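# Close the small wooden box's drawer with two arms

## Task

Push the small wooden box's drawer fully shut, with the box still standing upright on the table; the drawer must stay closed by itself, not because a hand holds it, and at the end both hands must release it and back away.

## Robot and tools

Robot: two six-joint arms, left_arm and right_arm, mounted facing each other across a table. Each carries an identical five-finger right hand, so hand axes and numbers mean the same on both arms; they are not mirrored. The hands may be wrecked by collisions: never let the arms, wrists, brackets or fingers strike or squeeze each other.

World frame (used in every state line): origin on the table surface halfway between the two arm bases, z up, table top at z = 0, left_arm's base toward +y. Positions are metres, orientations are quaternions in w,x,y,z order, velocities in m/s and rad/s. The printed hand point can be slightly off, more so at long reach.

Hand point: a spot fixed to the palm, 0.05 m in front of it, where index pad and thumb tip meet in a pinch. Its own axes: +z runs along straightened fingers (fingertips extend 0.06 to 0.07 m past it), +y points out of the palm, +x points across the palm from thumb toward little finger. A wrist bracket on the little-finger side sticks 0.03 m further along +y and 0.11 m across; it can collide with things.

execute_actions(actions, pictures). actions holds at most one item. Empty list: just report state. {"steps": n} alone, n up to 300: a wait counted from the previous result, your thinking time included. {"rows": [...], "steps": n}: one to 15 rows, n up to 15 control steps of 1/30 s (default 15); each row covers one step and the last row repeats to fill. A row is a single flat list of 28 numbers, each in [-1, 1], covering both arms even if one stays still: left arm dx, dy, dz, rx, ry, rz, then left hand little, ring, middle, index, thumb_bend, thumb_turn, force_limit, speed; then the same 14 for the right arm and hand. dx..rz are an offset, in the hand point's own axes, from that hand point's pose in the latest result showing it (before any such result, or in later calls inside one reply, from where it is when the action begins). Every row is relative to that same base pose, not to the previous row. Scale: 1.0 equals 0.6 m for dx, dy, dz and 180 degrees for the rotation vector rx, ry, rz. Zeros therefore mean return to the base pose, not stay put. Per step the command is clipped to 100 mm and 16 degrees from the measured pose; motion trails commands by roughly 0.17 s. pictures (boolean) toggles camera images.

Hand numbers are absolute targets, not offsets. Fingers little..index: +1 straight, -1 fully curled. thumb_bend: +1 straight, -1 fully bent. thumb_turn: +1 beside the palm, -1 across in front of it. Pinch is near index -0.22, thumb_bend -0.75, thumb_turn -0.57. force_limit maps -1..+1 to about 0..10 N at a fingertip (0..15 N for thumb motors) and only stops closing motion. speed maps -1..+1 to near zero..full (full travel 0.6 s); use -0.9 or slower for soft grips. No value means "unchanged": to keep a hand as is, resend its last eight numbers, or, if none were sent yet, its hand_measured six plus hand_force_limit and hand_speed.

move(target, speed, stop_force). target: one 28-number row laid out exactly as above, offsets measured the same way. The hand points travel straight lines to their goals, finishing together in 0.5 to 10 s (cut off at 10 s). speed: m/s cap, 0.002 to 0.5, default 0.25; rotation capped at twice that in rad/s. stop_force: optional, 9 to 40 N, shared by both arms; an arm halts when its wrist sensor feels that much added push against its direction of travel for two steps, then backs off two steps and holds. Only valid after 0.2 s of scene time, unreliable if the hand rotates during the move, and should be omitted when pulling away from something you press on. The result adds a move: line giving each arm's ending (done, off_target, moving, held, contact, fault) and limits such as paced (pose clipped) or held (steps blocked).



Results: per-arm pose and velocity; joint positions and torques (drive output, noisy); Wrist force/torque in the hand's own axes, offsets up to about 4 N, saturating near 50 N, pointing back into the arm when pressing; hand_measured, hand_stopped_by (moving, target, force, stalled, fault), hand_load_n (positive = pushed open). HELD marks steps not sent; "pose unreachable" means the clearance check altered a command; a Hand target line shows the pose now being pursued. MOTOR HOT warns from 70 °C; at 85 °C the arm brakes.

Avoid: commanding a stiff arm past a firm surface (fault stop), fast contacts, contact forces of 150 N or joint overload (arm freezes 10 s), tipping the box or anything falling off the table, and leaving a hand on the drawer at the end. Push the drawer gently, ideally slow with stop_force, then open the fingers and retreat.

Each tool is called as a command line: name --argument value for each argument, lists and objects as JSON in quotes; but a table of rows of numbers goes row by row, as --pt "numbers of a row", without its own name.

Reference images:

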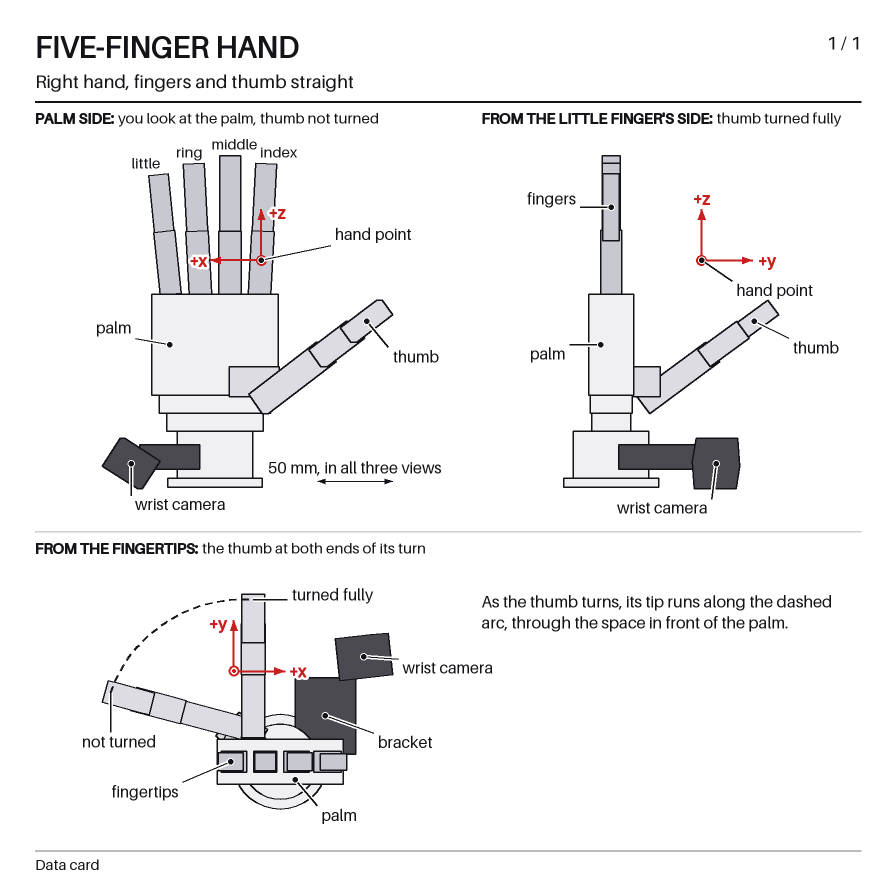

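## Session

execute_actions --actions '[]'

Scene clock: 0.00 s of 4800.00 s.
left_arm: end_effector_position=(+0.3269, +0.5198, +0.4774) hand_measured=(+1.000, +1.000, +1.000, +1.000, +1.000, +1.000) hand_load_n=(+0.0, +0.0, +0.0, +0.0, +0.0, +0.0) hand_stopped_by=(target, target, target, target, target, target) hand_force_limit=0.00 hand_speed=-0.80 end_effector_quat_wxyz=(-0.016, +0.355, +0.935, +0.020) end_effector_velocity=(-0.000, -0.000, +0.000) end_effector_angular_velocity=(+0.001, +0.001, -0.001) | right_arm: end_effector_position=(+0.1165, -0.2592, +0.4846) hand_measured=(+1.000, +1.000, +1.000, +1.000, +1.000, +1.000) hand_load_n=(+0.0, +0.0, +0.0, +0.0, +0.0, +0.0) hand_stopped_by=(target, target, target, target, target, target) hand_force_limit=0.00 hand_speed=-0.80 end_effector_quat_wxyz=(+0.001, -0.342, +0.940, -0.001) end_effector_velocity=(+0.000, +0.000, -0.000) end_effector_angular_velocity=(+0.000, -0.001, +0.000)
Joint positions: left_arm=[ 0.561 -1.694  1.335  1.979  1.558 -1.858] | right_arm=[-1.191 -1.733  1.332  1.971  1.572 -1.87 ]
Joint velocities: left_arm=[-0.001 -0.    -0.     0.001  0.    -0.   ] | right_arm=[ 0.    -0.     0.    -0.001  0.    -0.   ]
Joint torques (N m, as the arm reports them, + toward a larger angle): no reading
Motor temperatures (°C, as the motors report them): left_arm=[22 23 22 27 25 23] | right_arm=[20 21 21 29 31 25]
Wrist force (N, on the end effector, along its own x y z axes, offset not removed): no reading
Wrist torque (N m, same axes, about the end effector's origin, offset not removed): no reading
Hand target (left_arm): +0.327, +0.520, +0.477; -0.016, +0.355, +0.935, +0.020
Hand target (right_arm): +0.117, -0.259, +0.485; +0.001, -0.342, +0.940, -0.001

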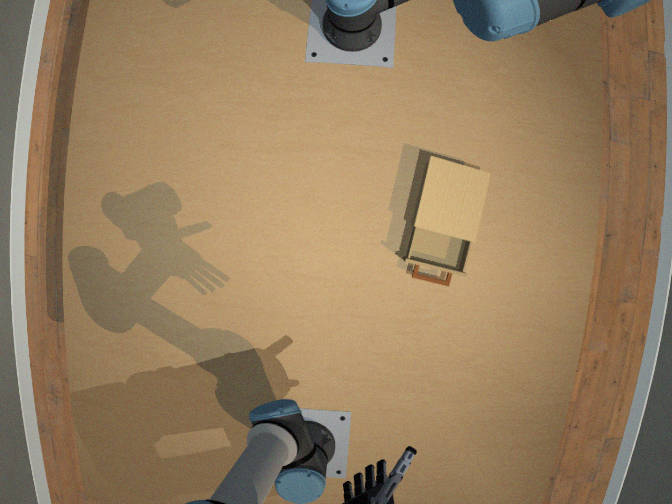

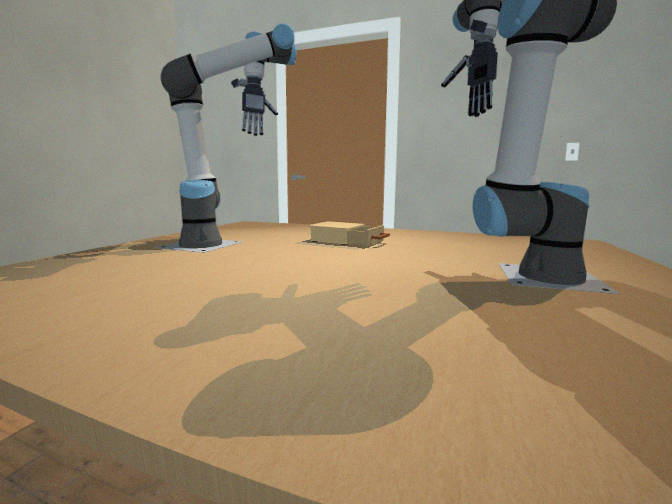

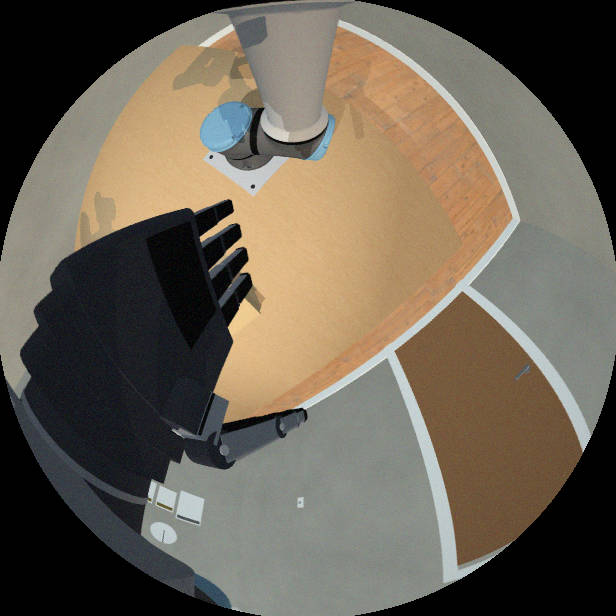

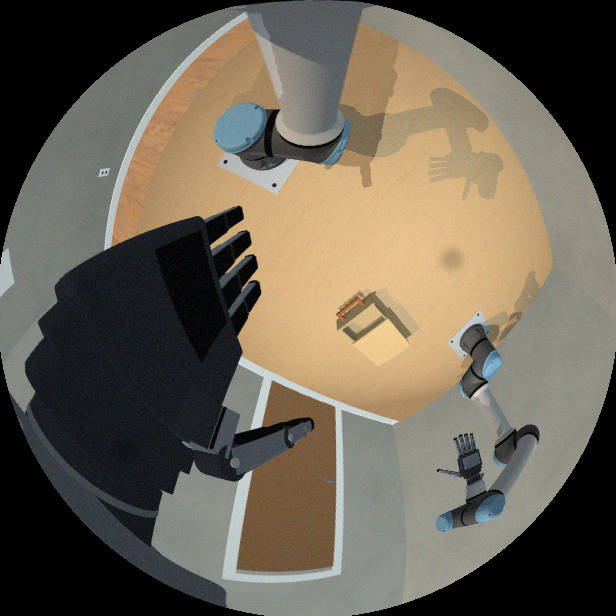

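zoom_image --camera "cam_high" --region '[370, 130, 530, 300]'

zoom_image --camera "cam_low" --region '[280, 200, 420, 270]'

Region (370, 130, 530, 300) of cam_high's 672x504 image, scaled by 2.965, with more detail than that image has; it fills the left 474 columns of this view, and the rest is white.

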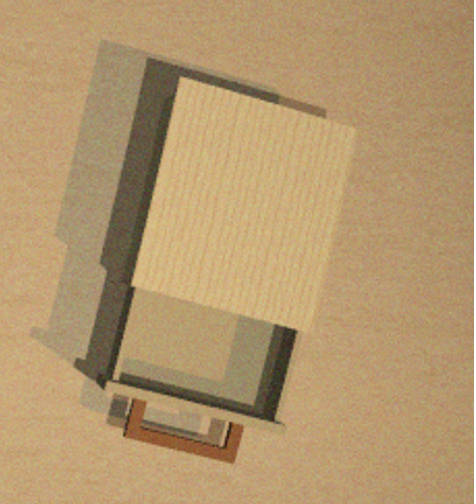

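Region (280, 200, 420, 270) of cam_low's 672x504 image, scaled by 3.600, with more detail than that image has.

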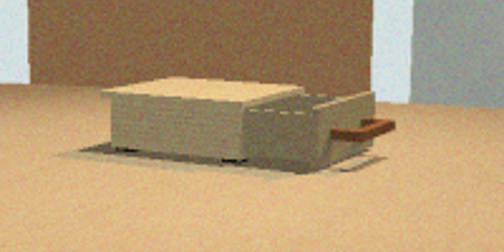

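move --target '[-0.297,-0.27,0.545,0,0,-0.177,1,1,1,1,1,1,0,-0.8,-0.438,0.049,0.608,0,0,0.277,1,1,1,1,1,1,0,-0.8]' --speed 0.3

Scene clock: 25.20 s of 4800.00 s.
left_arm: end_effector_position=(+0.3481, +0.2970, +0.1390) hand_measured=(+1.000, +1.000, +1.000, +1.000, +1.000, +1.000) hand_load_n=(+0.0, +0.0, +0.0, +0.0, +0.0, +0.0) hand_stopped_by=(target, target, target, target, target, target) hand_force_limit=0.00 hand_speed=-0.80 end_effector_quat_wxyz=(-0.009, +0.085, +0.996, +0.024) end_effector_velocity=(+0.000, -0.000, -0.001) end_effector_angular_velocity=(+0.002, +0.000, +0.003) | right_arm: end_effector_position=(+0.2997, -0.0684, +0.1201) hand_measured=(+1.000, +1.000, +1.000, +1.000, +1.000, +1.000) hand_load_n=(+0.0, +0.0, +0.0, +0.0, +0.0, +0.0) hand_stopped_by=(target, target, target, target, target, target) hand_force_limit=0.00 hand_speed=-0.80 end_effector_quat_wxyz=(+0.001, +0.086, +0.996, -0.001) end_effector_velocity=(+0.001, +0.001, -0.002) end_effector_angular_velocity=(-0.002, +0.001, -0.003)
Joint positions: left_arm=[ 0.344 -1.138  1.576  1.183  1.568 -2.631] | right_arm=[-0.868 -1.082  1.523  1.129  1.573 -0.677]
Joint velocities: left_arm=[ 0.     0.004 -0.001 -0.001 -0.    -0.002] | right_arm=[ 0.001  0.006 -0.004  0.     0.001  0.005]
Joint torques (N m, as the arm reports them, + toward a larger angle): left_arm=[ -9.36 -26.46 -23.7    1.12  -2.85  -1.24] | right_arm=[ 11.43 -29.74 -26.48   0.1    2.11   1.81]
Motor temperatures (°C, as the motors report them): left_arm=[22 23 22 27 25 23] | right_arm=[20 21 21 29 31 25]
Wrist force (N, on the end effector, along its own x y z axes, offset not removed): left_arm=[-0.5 2.2 -1.0] | right_arm=[1.0 1.5 -3.4]
Wrist torque (N m, same axes, about the end effector's origin, offset not removed): left_arm=[0.49 0.03 0.00] | right_arm=[0.44 0.00 0.14]
Hand target (left_arm): +0.348, +0.297, +0.139; -0.009, +0.085, +0.996, +0.024
Hand target (right_arm): +0.300, -0.068, +0.120; +0.001, +0.086, +0.996, -0.001
Off the commanded pose (left_arm): 0.001 m, 0 deg.
Off the commanded pose (right_arm): 0.000 m, 0 deg.
After step 90, 20.00 s passed at rest.
move: done
camera_calibration (this result's frames):
cam_left_wrist: T_world_to_cam=[[0.256094, 0.966301, 0.0260392, -0.377757], [0.828817, -0.233361, 0.508533, -0.287977], [0.497473, -0.10865, -0.860649, 0.10452], [0, 0, 0, 1]] pos_world=[0.283426, 0.309181, 0.246238]
cam_right_wrist: T_world_to_cam=[[0.282463, 0.956225, -0.0764727, -0.00369925], [0.834152, -0.20547, 0.511833, -0.319208], [0.473715, -0.208364, -0.855675, 0.0718132], [0, 0, 0, 1]] pos_world=[0.233294, -0.0470872, 0.224547]

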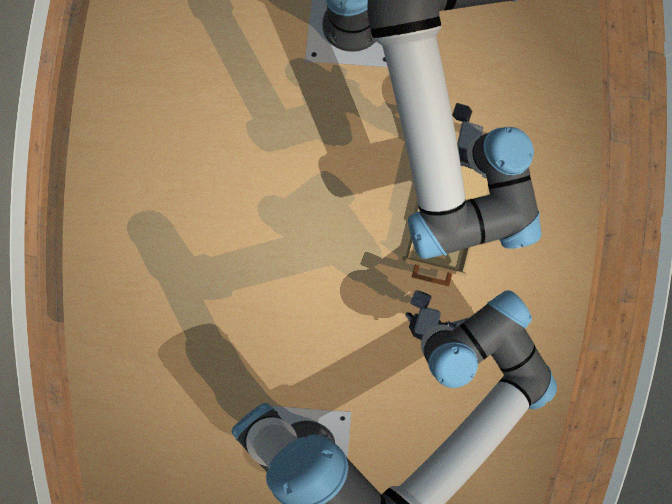

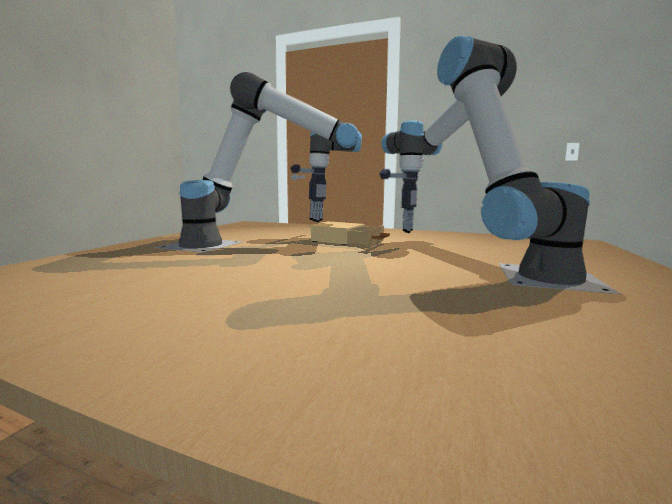

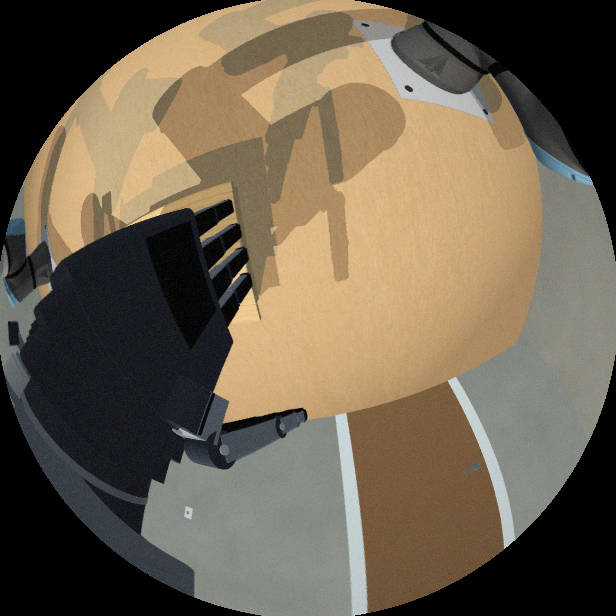

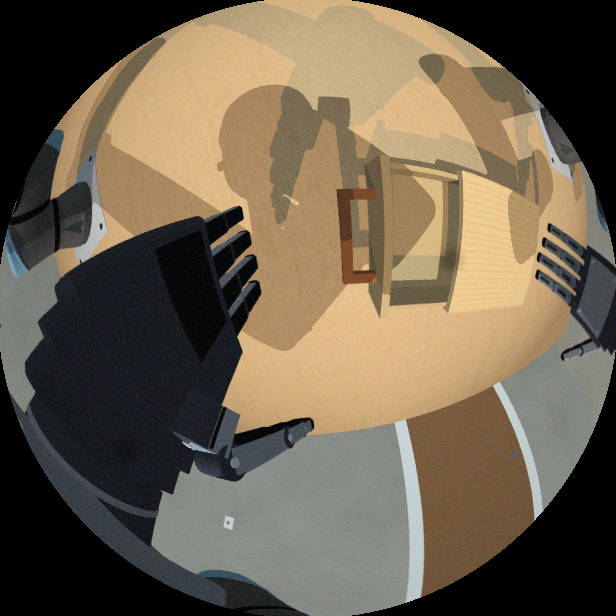

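move --target '[-0.008,0.092,-0.005,0.155,0,0,1,1,1,1,1,1,0,-0.8,0.006,0.05,0.055,0,0,0,1,1,1,1,1,1,0,-0.8]' --speed 0.2

Scene clock: 37.53 s of 4800.00 s.
left_arm: end_effector_position=(+0.3621, +0.3502, +0.1444) hand_measured=(+1.000, +1.000, +1.000, +1.000, +1.000, +1.000) hand_load_n=(+0.0, +0.0, +0.0, +0.0, +0.0, +0.0) hand_stopped_by=(target, target, target, target, target, target) hand_force_limit=0.00 hand_speed=-0.80 end_effector_quat_wxyz=(-0.029, +0.080, +0.973, -0.217) end_effector_velocity=(+0.001, +0.000, +0.000) end_effector_angular_velocity=(-0.015, +0.002, -0.002) | right_arm: end_effector_position=(+0.3014, -0.0384, +0.0871) hand_measured=(+1.000, +1.000, +1.000, +1.000, +1.000, +1.000) hand_load_n=(+0.0, +0.0, +0.0, +0.0, +0.0, +0.0) hand_stopped_by=(target, target, target, target, target, target) hand_force_limit=0.00 hand_speed=-0.80 end_effector_quat_wxyz=(+0.001, +0.086, +0.996, -0.001) end_effector_velocity=(-0.000, +0.000, -0.001) end_effector_angular_velocity=(-0.002, +0.002, +0.000)
Joint positions: left_arm=[ 0.639 -1.408  1.815  0.863  1.898 -2.391] | right_arm=[-0.823 -0.989  1.467  1.093  1.573 -0.632]
Joint velocities: left_arm=[ 0.011 -0.004  0.004 -0.008  0.014  0.009] | right_arm=[ 0.001  0.003 -0.001  0.001 -0.     0.001]
Joint torques (N m, as the arm reports them, + toward a larger angle): left_arm=[  6.36 -35.18  -8.98   0.52   2.92   1.64] | right_arm=[ 10.9  -32.69 -26.25   0.09  -1.15   2.11]
Motor temperatures (°C, as the motors report them): left_arm=[22 23 22 27 25 23] | right_arm=[20 21 21 29 31 25]
Wrist force (N, on the end effector, along its own x y z axes, offset not removed): left_arm=[0.2 1.0 -0.5] | right_arm=[1.2 0.0 -4.8]
Wrist torque (N m, same axes, about the end effector's origin, offset not removed): left_arm=[0.33 -0.17 0.03] | right_arm=[0.33 -0.13 0.02]
Hand target (left_arm): +0.362, +0.350, +0.144; -0.029, +0.080, +0.972, -0.217
Hand target (right_arm): +0.301, -0.038, +0.087; +0.001, +0.086, +0.996, -0.001
Off the commanded pose (left_arm): 0.000 m, 0 deg.
Off the commanded pose (right_arm): 0.000 m, 0 deg.
After step 90, 7.63 s passed at rest.
move: done
camera_calibration (this result's frames):
cam_left_wrist: T_world_to_cam=[[0.228606, 0.867488, -0.441819, -0.320763], [0.871387, 0.020023, 0.490187, -0.391367], [0.434078, -0.497055, -0.751341, 0.25116], [0, 0, 0, 1]] pos_world=[0.305337, 0.410934, 0.23883]
cam_right_wrist: T_world_to_cam=[[0.282466, 0.956221, -0.0765109, -0.0354143], [0.834136, -0.205446, 0.511868, -0.297545], [0.473741, -0.208406, -0.85565, 0.0490781], [0, 0, 0, 1]] pos_world=[0.234946, -0.0170373, 0.191588]

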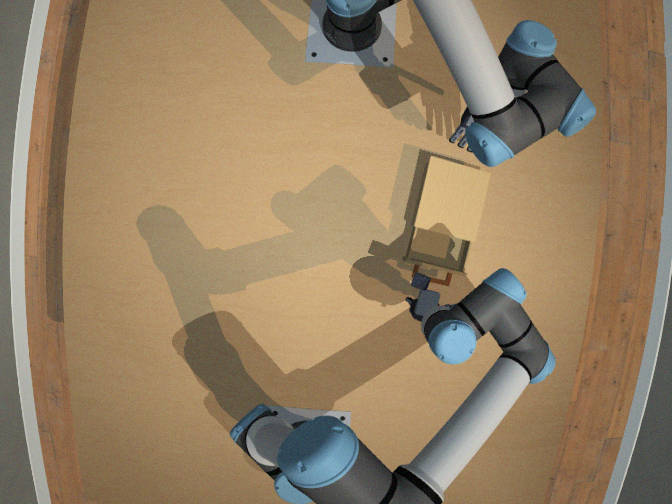

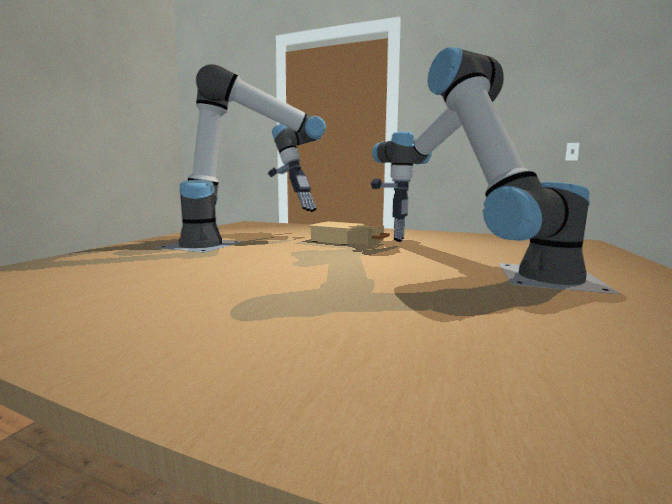

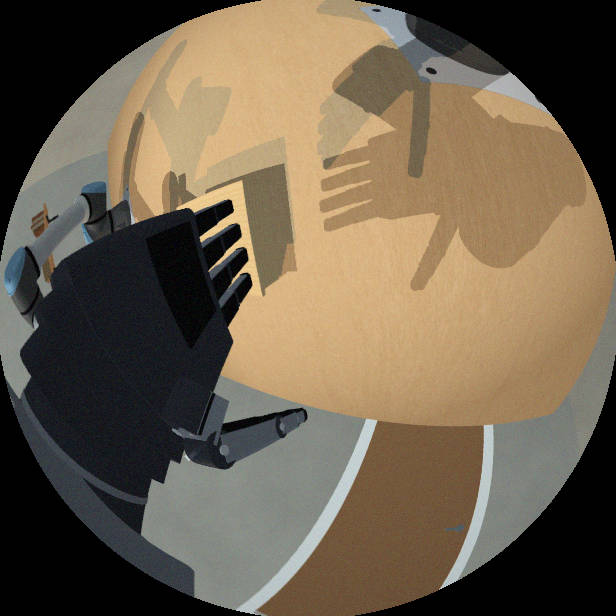

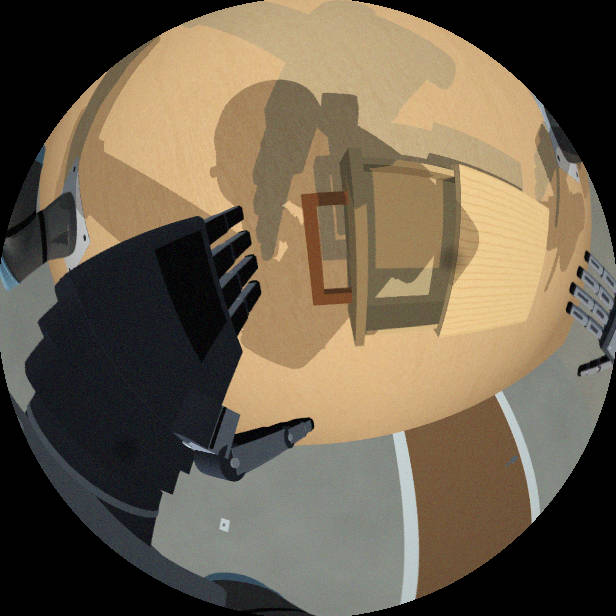

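move --target '[0,0.055,0.116,0,0,0,1,1,1,1,1,1,0,-0.8,0,0.05,0,0,0,0,1,1,1,1,1,1,0,-0.8]' --speed 0.08 --stop_force 10

zoom_image --camera "cam_low" --region '[270, 180, 430, 270]'

Scene clock: 42.70 s of 4800.00 s.
left_arm: end_effector_position=(+0.3604, +0.3507, +0.0677) hand_measured=(+1.000, +1.000, +1.000, +1.000, +1.000, +1.000) hand_load_n=(+0.0, +0.0, +0.0, +0.0, +0.0, +0.0) hand_stopped_by=(target, target, target, target, target, target) hand_force_limit=0.00 hand_speed=-0.80 end_effector_quat_wxyz=(-0.029, +0.080, +0.973, -0.217) end_effector_velocity=(+0.000, +0.000, -0.002) end_effector_angular_velocity=(+0.000, +0.000, +0.001) | right_arm: end_effector_position=(+0.3064, -0.0089, +0.0871) hand_measured=(+1.000, +1.000, +1.000, +1.000, +1.000, +1.000) hand_load_n=(+0.0, +0.0, +0.0, +0.0, +0.0, +0.0) hand_stopped_by=(target, target, target, target, target, target) hand_force_limit=0.00 hand_speed=-0.80 end_effector_quat_wxyz=(+0.001, +0.086, +0.996, -0.001) end_effector_velocity=(-0.000, +0.001, +0.000) end_effector_angular_velocity=(+0.000, -0.000, +0.001)
Joint positions: left_arm=[ 0.636 -1.32   1.929  0.66   1.897 -2.394] | right_arm=[-0.789 -0.927  1.361  1.136  1.573 -0.597]
Joint velocities: left_arm=[ 0.     0.003  0.003 -0.006  0.    -0.   ] | right_arm=[ 0.001  0.001 -0.003  0.002 -0.     0.001]
Joint torques (N m, as the arm reports them, + toward a larger angle): left_arm=[ -9.75 -18.27  -7.55   0.36  -2.22  -1.71] | right_arm=[ 11.45 -35.46 -26.71   3.92   0.38   2.26]
Motor temperatures (°C, as the motors report them): left_arm=[22 23 22 27 25 23] | right_arm=[20 21 21 29 31 25]
Wrist force (N, on the end effector, along its own x y z axes, offset not removed): left_arm=[0.8 2.1 1.2] | right_arm=[0.7 0.6 -1.4]
Wrist torque (N m, same axes, about the end effector's origin, offset not removed): left_arm=[0.43 -0.26 0.07] | right_arm=[0.34 -0.17 0.03]
Hand target (left_arm): +0.360, +0.351, +0.067; -0.029, +0.080, +0.973, -0.217
Hand target (right_arm): +0.306, -0.009, +0.087; +0.001, +0.086, +0.996, -0.001
Off the commanded pose (left_arm): 0.000 m, 0 deg.
Off the commanded pose (right_arm): 0.000 m, 0 deg.
After step 90, 0.73 s passed at rest.
move: done
camera_calibration (this result's frames):
cam_left_wrist: T_world_to_cam=[[0.228608, 0.86749, -0.441814, -0.354747], [0.871394, 0.0200106, 0.490176, -0.352291], [0.434064, -0.497052, -0.751351, 0.194525], [0, 0, 0, 1]] pos_world=[0.303646, 0.411478, 0.162108]
cam_right_wrist: T_world_to_cam=[[0.28246, 0.956226, -0.0764685, -0.0650461], [0.834163, -0.205475, 0.511813, -0.29572], [0.473697, -0.208354, -0.855687, 0.0528061], [0, 0, 0, 1]] pos_world=[0.240038, 0.0124381, 0.191565]

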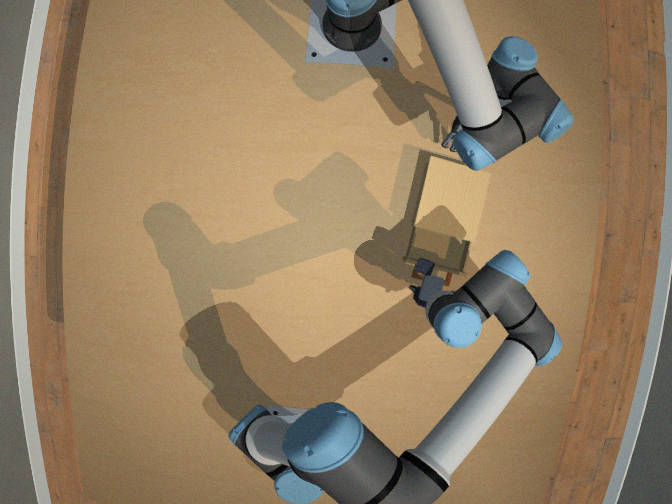

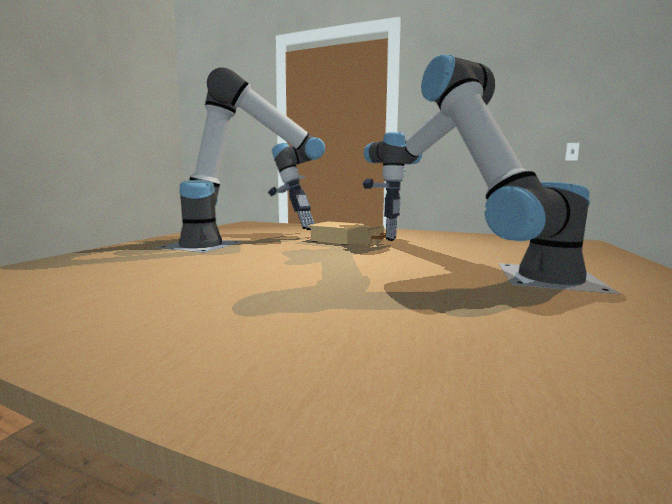

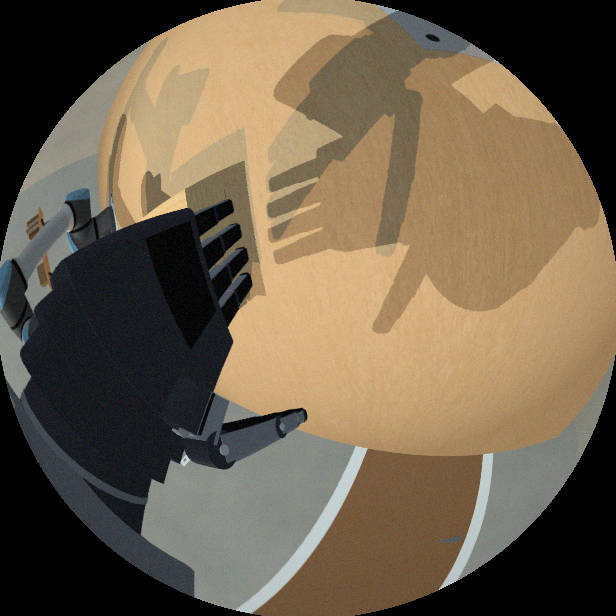

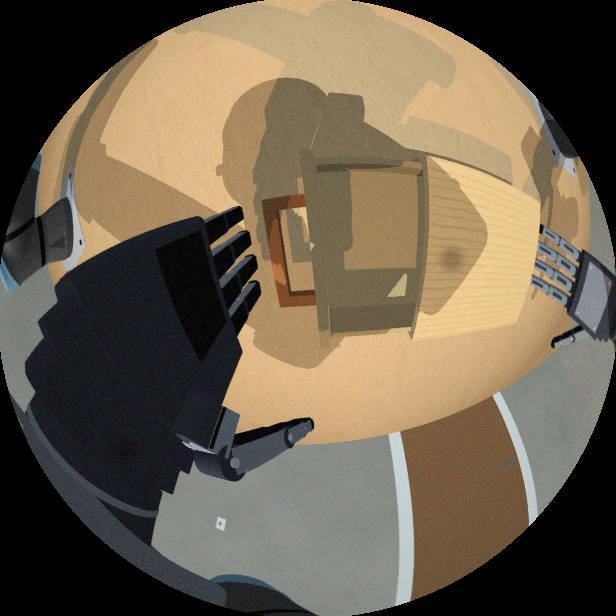

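Region (270, 180, 430, 270) of cam_low's 672x504 image, scaled by 3.150, with more detail than that image has; it fills the top 284 rows of this view, and the rest is white.

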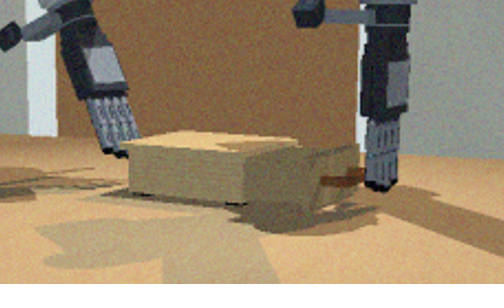

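move --target '[0,-0.0115,0.046,0.067,0,0,1,1,1,1,1,1,0,-0.8,0,0,-0.008,-0.045,0,0,1,1,1,1,1,1,0,-0.8]' --speed 0.08

Scene clock: 48.37 s of 4800.00 s.
left_arm: end_effector_position=(+0.3569, +0.3332, +0.0459) hand_measured=(+1.000, +1.000, +1.000, +1.000, +1.000, +1.000) hand_load_n=(+0.0, +0.0, +0.0, +0.0, +0.0, +0.0) hand_stopped_by=(target, target, target, target, target, target) hand_force_limit=0.00 hand_speed=-0.80 end_effector_quat_wxyz=(-0.037, +0.077, +0.945, -0.317) end_effector_velocity=(+0.000, -0.001, -0.002) end_effector_angular_velocity=(-0.014, +0.001, +0.000) | right_arm: end_effector_position=(+0.3064, -0.0089, +0.0919) hand_measured=(+1.000, +1.000, +1.000, +1.000, +1.000, +1.000) hand_load_n=(+0.0, +0.0, +0.0, +0.0, +0.0, +0.0) hand_stopped_by=(target, target, target, target, target, target) hand_force_limit=0.00 hand_speed=-0.80 end_effector_quat_wxyz=(+0.007, +0.086, +0.994, +0.069) end_effector_velocity=(-0.000, -0.000, +0.000) end_effector_angular_velocity=(+0.008, -0.001, +0.001)
Joint positions: left_arm=[ 0.71  -1.318  2.007  0.443  2.067 -2.385] | right_arm=[-0.829 -1.005  1.479  0.984  1.489 -0.633]
Joint velocities: left_arm=[ 0.005  0.002  0.005 -0.017  0.011  0.   ] | right_arm=[-0.003 -0.005  0.008 -0.009 -0.006 -0.003]
Joint torques (N m, as the arm reports them, + toward a larger angle): left_arm=[  8.53 -17.36  -5.07   0.     3.59  -1.91] | right_arm=[-11.9  -45.51  -4.11  -0.08  -2.16  -2.7 ]
Motor temperatures (°C, as the motors report them): left_arm=[22 23 22 27 25 23] | right_arm=[20 21 21 29 31 25]
Wrist force (N, on the end effector, along its own x y z axes, offset not removed): left_arm=[0.6 1.3 0.1] | right_arm=[1.9 0.2 -2.0]
Wrist torque (N m, same axes, about the end effector's origin, offset not removed): left_arm=[0.30 -0.17 0.00] | right_arm=[0.30 -0.31 0.03]
Hand target (left_arm): +0.357, +0.333, +0.046; -0.037, +0.076, +0.944, -0.318
Hand target (right_arm): +0.306, -0.009, +0.092; +0.007, +0.086, +0.994, +0.070
Off the commanded pose (left_arm): 0.000 m, 0 deg.
Off the commanded pose (right_arm): 0.000 m, 0 deg.
After step 90, 1.00 s passed at rest.
move: done
camera_calibration (this result's frames):
cam_left_wrist: T_world_to_cam=[[0.206236, 0.758984, -0.617585, -0.296179], [0.887479, 0.120742, 0.44475, -0.375411], [0.412126, -0.639817, -0.648681, 0.221611], [0, 0, 0, 1]] pos_world=[0.30292, 0.411913, 0.127803]
cam_right_wrist: T_world_to_cam=[[0.282309, 0.957263, 0.062841, -0.0774347], [0.822131, -0.275174, 0.498377, -0.293845], [0.49437, -0.089033, -0.86468, 0.0524446], [0, 0, 0, 1]] pos_world=[0.237512, -0.00206364, 0.196659]

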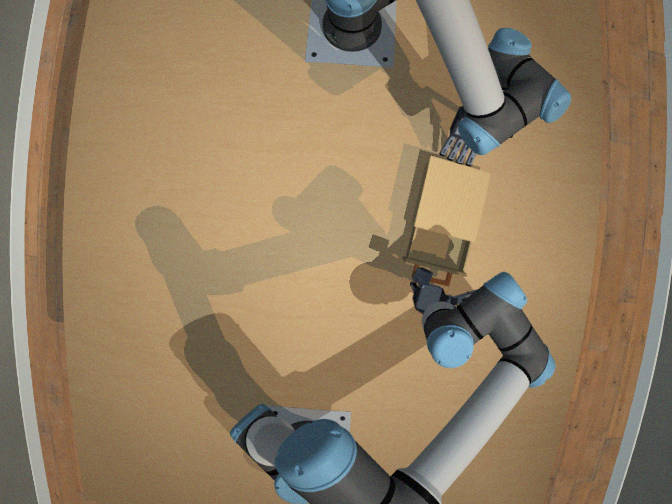

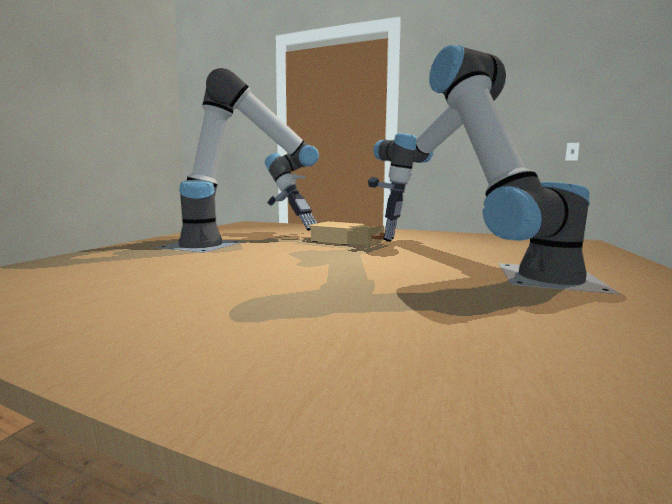

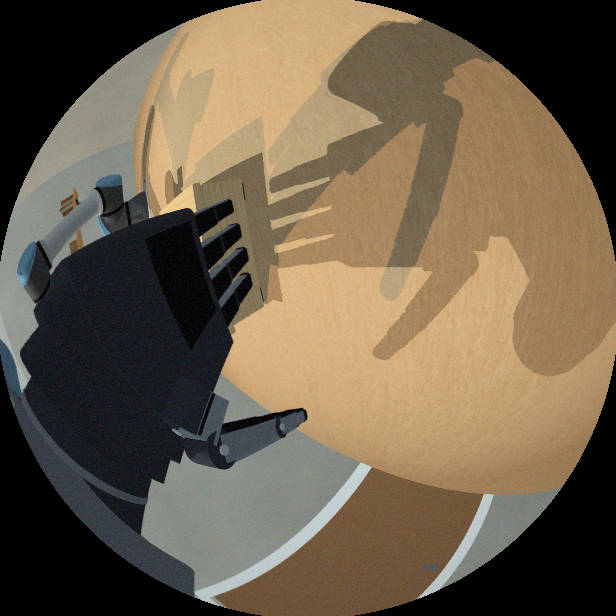

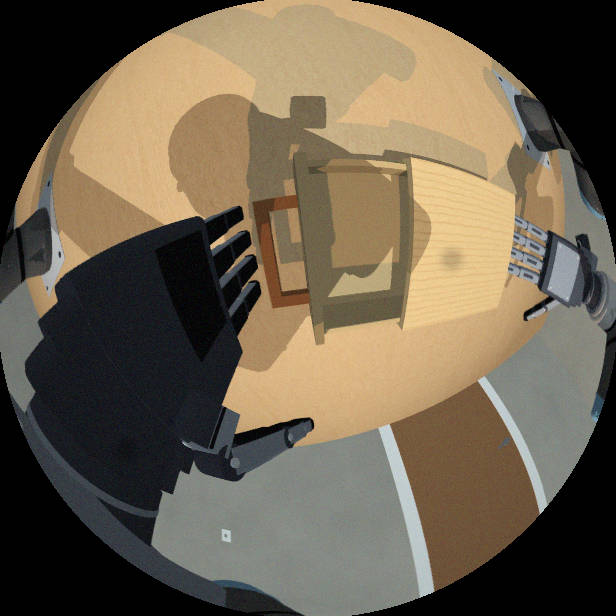

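move --target '[0,0,0,0,0,0,1,1,1,1,1,1,0,-0.8,0,0.132,0.0186,0,0,0,1,1,1,1,1,1,0,-0.8]' --speed 0.03 --stop_force 15

Scene clock: 52.67 s of 4800.00 s.
left_arm: end_effector_position=(+0.3569, +0.3332, +0.0459) hand_measured=(+1.000, +1.000, +1.000, +1.000, +1.000, +1.000) hand_load_n=(+0.0, +0.0, -1.5, +0.0, +0.0, +0.0) hand_stopped_by=(target, target, target, target, target, target) hand_force_limit=0.00 hand_speed=-0.80 end_effector_quat_wxyz=(-0.037, +0.077, +0.945, -0.317) end_effector_velocity=(+0.000, +0.000, -0.000) end_effector_angular_velocity=(+0.000, -0.001, -0.001) | right_arm: end_effector_position=(+0.3200, +0.0696, +0.0918) hand_measured=(+1.000, +1.000, +1.000, +1.000, +1.000, +1.000) hand_load_n=(+0.0, +0.5, +0.0, +0.0, +0.0, +0.0) hand_stopped_by=(target, target, target, target, target, target) hand_force_limit=0.00 hand_speed=-0.80 end_effector_quat_wxyz=(+0.007, +0.086, +0.994, +0.069) end_effector_velocity=(+0.001, +0.002, +0.001) end_effector_angular_velocity=(+0.000, -0.001, +0.000)
Joint positions: left_arm=[ 0.71  -1.318  2.007  0.443  2.067 -2.385] | right_arm=[-0.742 -0.834  1.182  1.102  1.5   -0.547]
Joint velocities: left_arm=[-0.     0.    -0.     0.    -0.     0.001] | right_arm=[ 0.002  0.005 -0.012  0.005  0.001  0.001]
Joint torques (N m, as the arm reports them, + toward a larger angle): left_arm=[-10.66 -34.73 -23.08   2.46  -1.91   1.69] | right_arm=[ 12.44 -39.56 -29.49   2.42   1.25   2.02]
Motor temperatures (°C, as the motors report them): left_arm=[22 23 22 27 25 23] | right_arm=[20 21 21 29 31 25]
Wrist force (N, on the end effector, along its own x y z axes, offset not removed): left_arm=[-0.6 2.6 -2.6] | right_arm=[1.8 -7.5 -4.1]
Wrist torque (N m, same axes, about the end effector's origin, offset not removed): left_arm=[0.48 0.09 0.00] | right_arm=[0.36 -0.01 -0.11]
Hand target (left_arm): +0.357, +0.333, +0.046; -0.037, +0.077, +0.945, -0.317
Hand target (right_arm): +0.320, +0.070, +0.092; +0.007, +0.086, +0.994, +0.069
Off the commanded pose (left_arm): 0.000 m, 0 deg.
Off the commanded pose (right_arm): 0.000 m, 0 deg.
move: done
camera_calibration (this result's frames):
cam_left_wrist: T_world_to_cam=[[0.206231, 0.758984, -0.617585, -0.296179], [0.88748, 0.120745, 0.444748, -0.375412], [0.412127, -0.639816, -0.648682, 0.221611], [0, 0, 0, 1]] pos_world=[0.30292, 0.411914, 0.127803]
cam_right_wrist: T_world_to_cam=[[0.282293, 0.957267, 0.0628461, -0.156396], [0.822091, -0.275155, 0.498453, -0.2834], [0.494446, -0.0890448, -0.864636, 0.052643], [0, 0, 0, 1]] pos_world=[0.251101, 0.076421, 0.196608]

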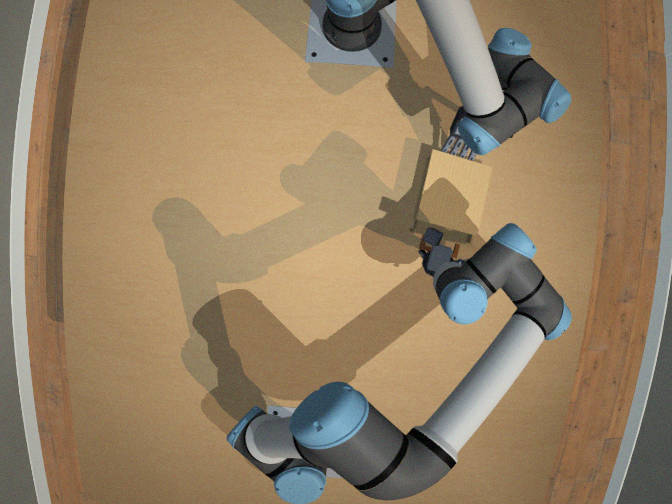

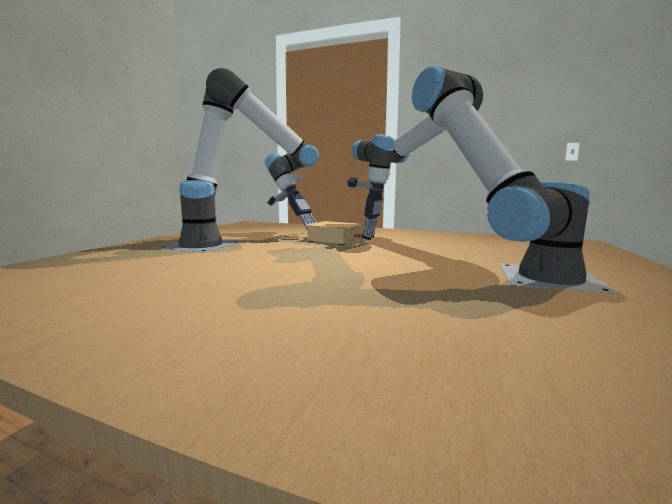

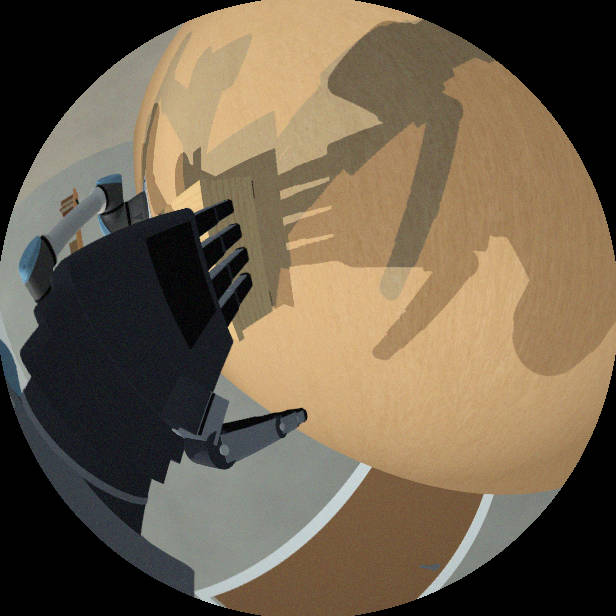

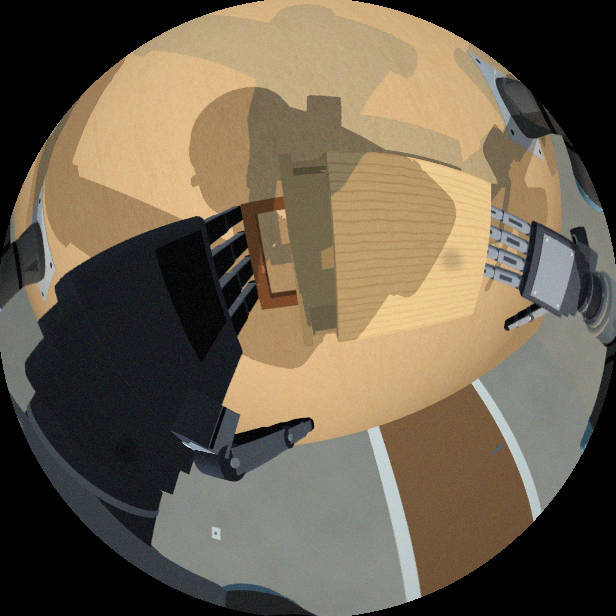

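About 2–3 cm remain.

move --target '[0,0,0,0,0,0,1,1,1,1,1,1,0,-0.8,0,0.066,0.0093,0,0,0,1,1,1,1,1,1,0,-0.8]' --speed 0.008 --stop_force 10

Scene clock: 57.53 s of 4800.00 s.
left_arm: end_effector_position=(+0.3569, +0.3332, +0.0459) hand_measured=(+1.000, +1.000, +1.000, +1.000, +1.000, +1.000) hand_load_n=(+0.0, +0.0, -4.5, +0.0, +0.0, +0.0) hand_stopped_by=(target, target, target, target, target, target) hand_force_limit=0.00 hand_speed=-0.80 end_effector_quat_wxyz=(-0.037, +0.077, +0.945, -0.317) end_effector_velocity=(+0.000, +0.000, +0.000) end_effector_angular_velocity=(-0.000, +0.000, +0.001) | right_arm: end_effector_position=(+0.3239, +0.0923, +0.0918) hand_measured=(+1.000, +1.000, +1.000, +1.000, +1.000, +1.000) hand_load_n=(+0.0, +1.0, +0.5, +0.5, +0.0, +0.0) hand_stopped_by=(target, target, target, target, target, target) hand_force_limit=0.00 hand_speed=-0.80 end_effector_quat_wxyz=(+0.007, +0.086, +0.994, +0.069) end_effector_velocity=(-0.000, -0.002, -0.001) end_effector_angular_velocity=(+0.001, -0.001, -0.000)
Joint positions: left_arm=[ 0.71  -1.318  2.007  0.443  2.067 -2.385] | right_arm=[-0.721 -0.779  1.083  1.144  1.502 -0.526]
Joint velocities: left_arm=[ 0.001 -0.001 -0.     0.     0.    -0.   ] | right_arm=[-0.002 -0.005  0.01  -0.007 -0.    -0.001]
Joint torques (N m, as the arm reports them, + toward a larger angle): left_arm=[ -9.59 -32.48 -22.41   0.21  -0.94   1.62] | right_arm=[ -8.34 -52.93 -11.06  -3.63  -3.25  -2.8 ]
Motor temperatures (°C, as the motors report them): left_arm=[22 23 22 27 25 23] | right_arm=[20 21 21 29 31 25]
Wrist force (N, on the end effector, along its own x y z axes, offset not removed): left_arm=[1.3 6.7 -14.5] | right_arm=[-2.2 -14.2 -5.0]
Wrist torque (N m, same axes, about the end effector's origin, offset not removed): left_arm=[1.01 0.07 0.22] | right_arm=[1.37 -0.10 -0.41]
Hand target (left_arm): +0.357, +0.333, +0.046; -0.037, +0.077, +0.945, -0.317
Hand target (right_arm): +0.324, +0.092, +0.092; +0.007, +0.086, +0.994, +0.069
Off the commanded pose (left_arm): 0.000 m, 0 deg.
Off the commanded pose (right_arm): 0.017 m, 0 deg.
move: contact (right_arm)
camera_calibration (this result's frames):
cam_left_wrist: T_world_to_cam=[[0.206241, 0.75898, -0.617587, -0.296175], [0.887474, 0.120746, 0.444758, -0.375415], [0.412134, -0.63982, -0.648673, 0.221615], [0, 0, 0, 1]] pos_world=[0.30292, 0.411914, 0.127811]
cam_right_wrist: T_world_to_cam=[[0.282408, 0.957238, 0.0627775, -0.17916], [0.821951, -0.275198, 0.49866, -0.280297], [0.494613, -0.0892254, -0.864521, 0.0527334], [0, 0, 0, 1]] pos_world=[0.254904, 0.0990665, 0.196609]

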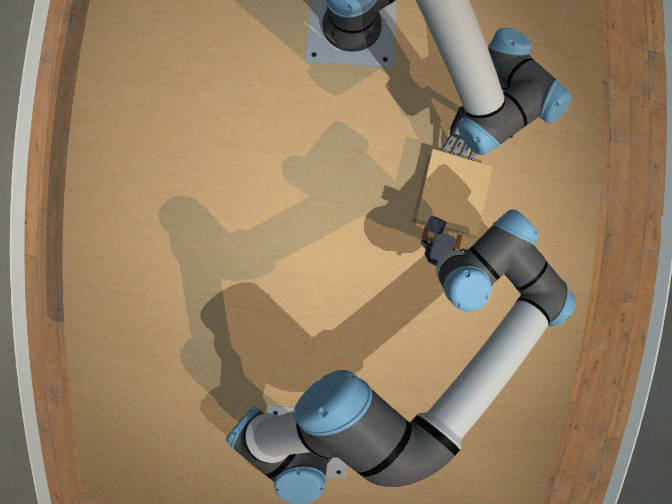

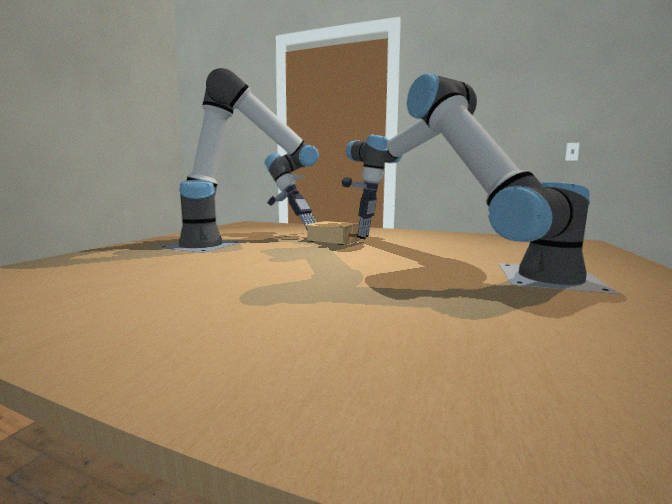

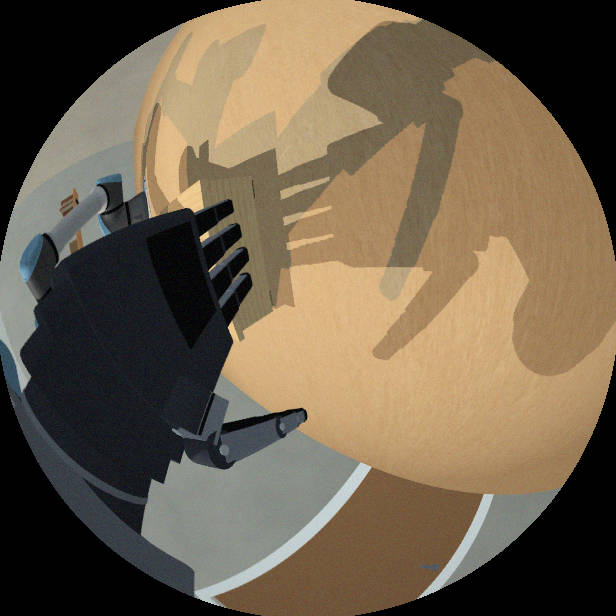

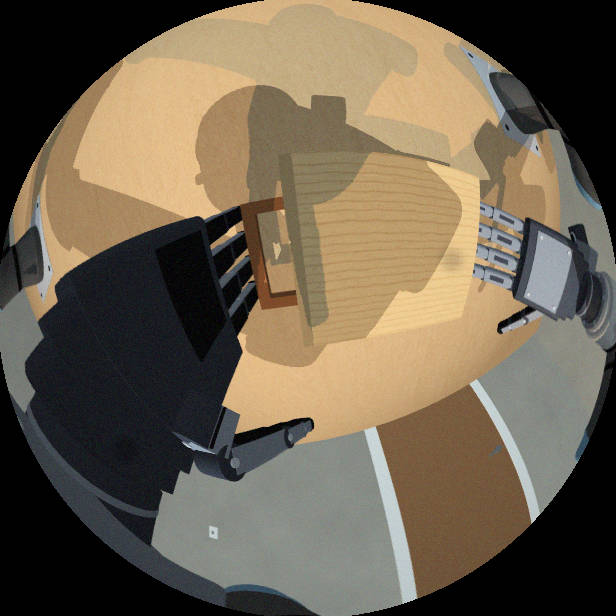

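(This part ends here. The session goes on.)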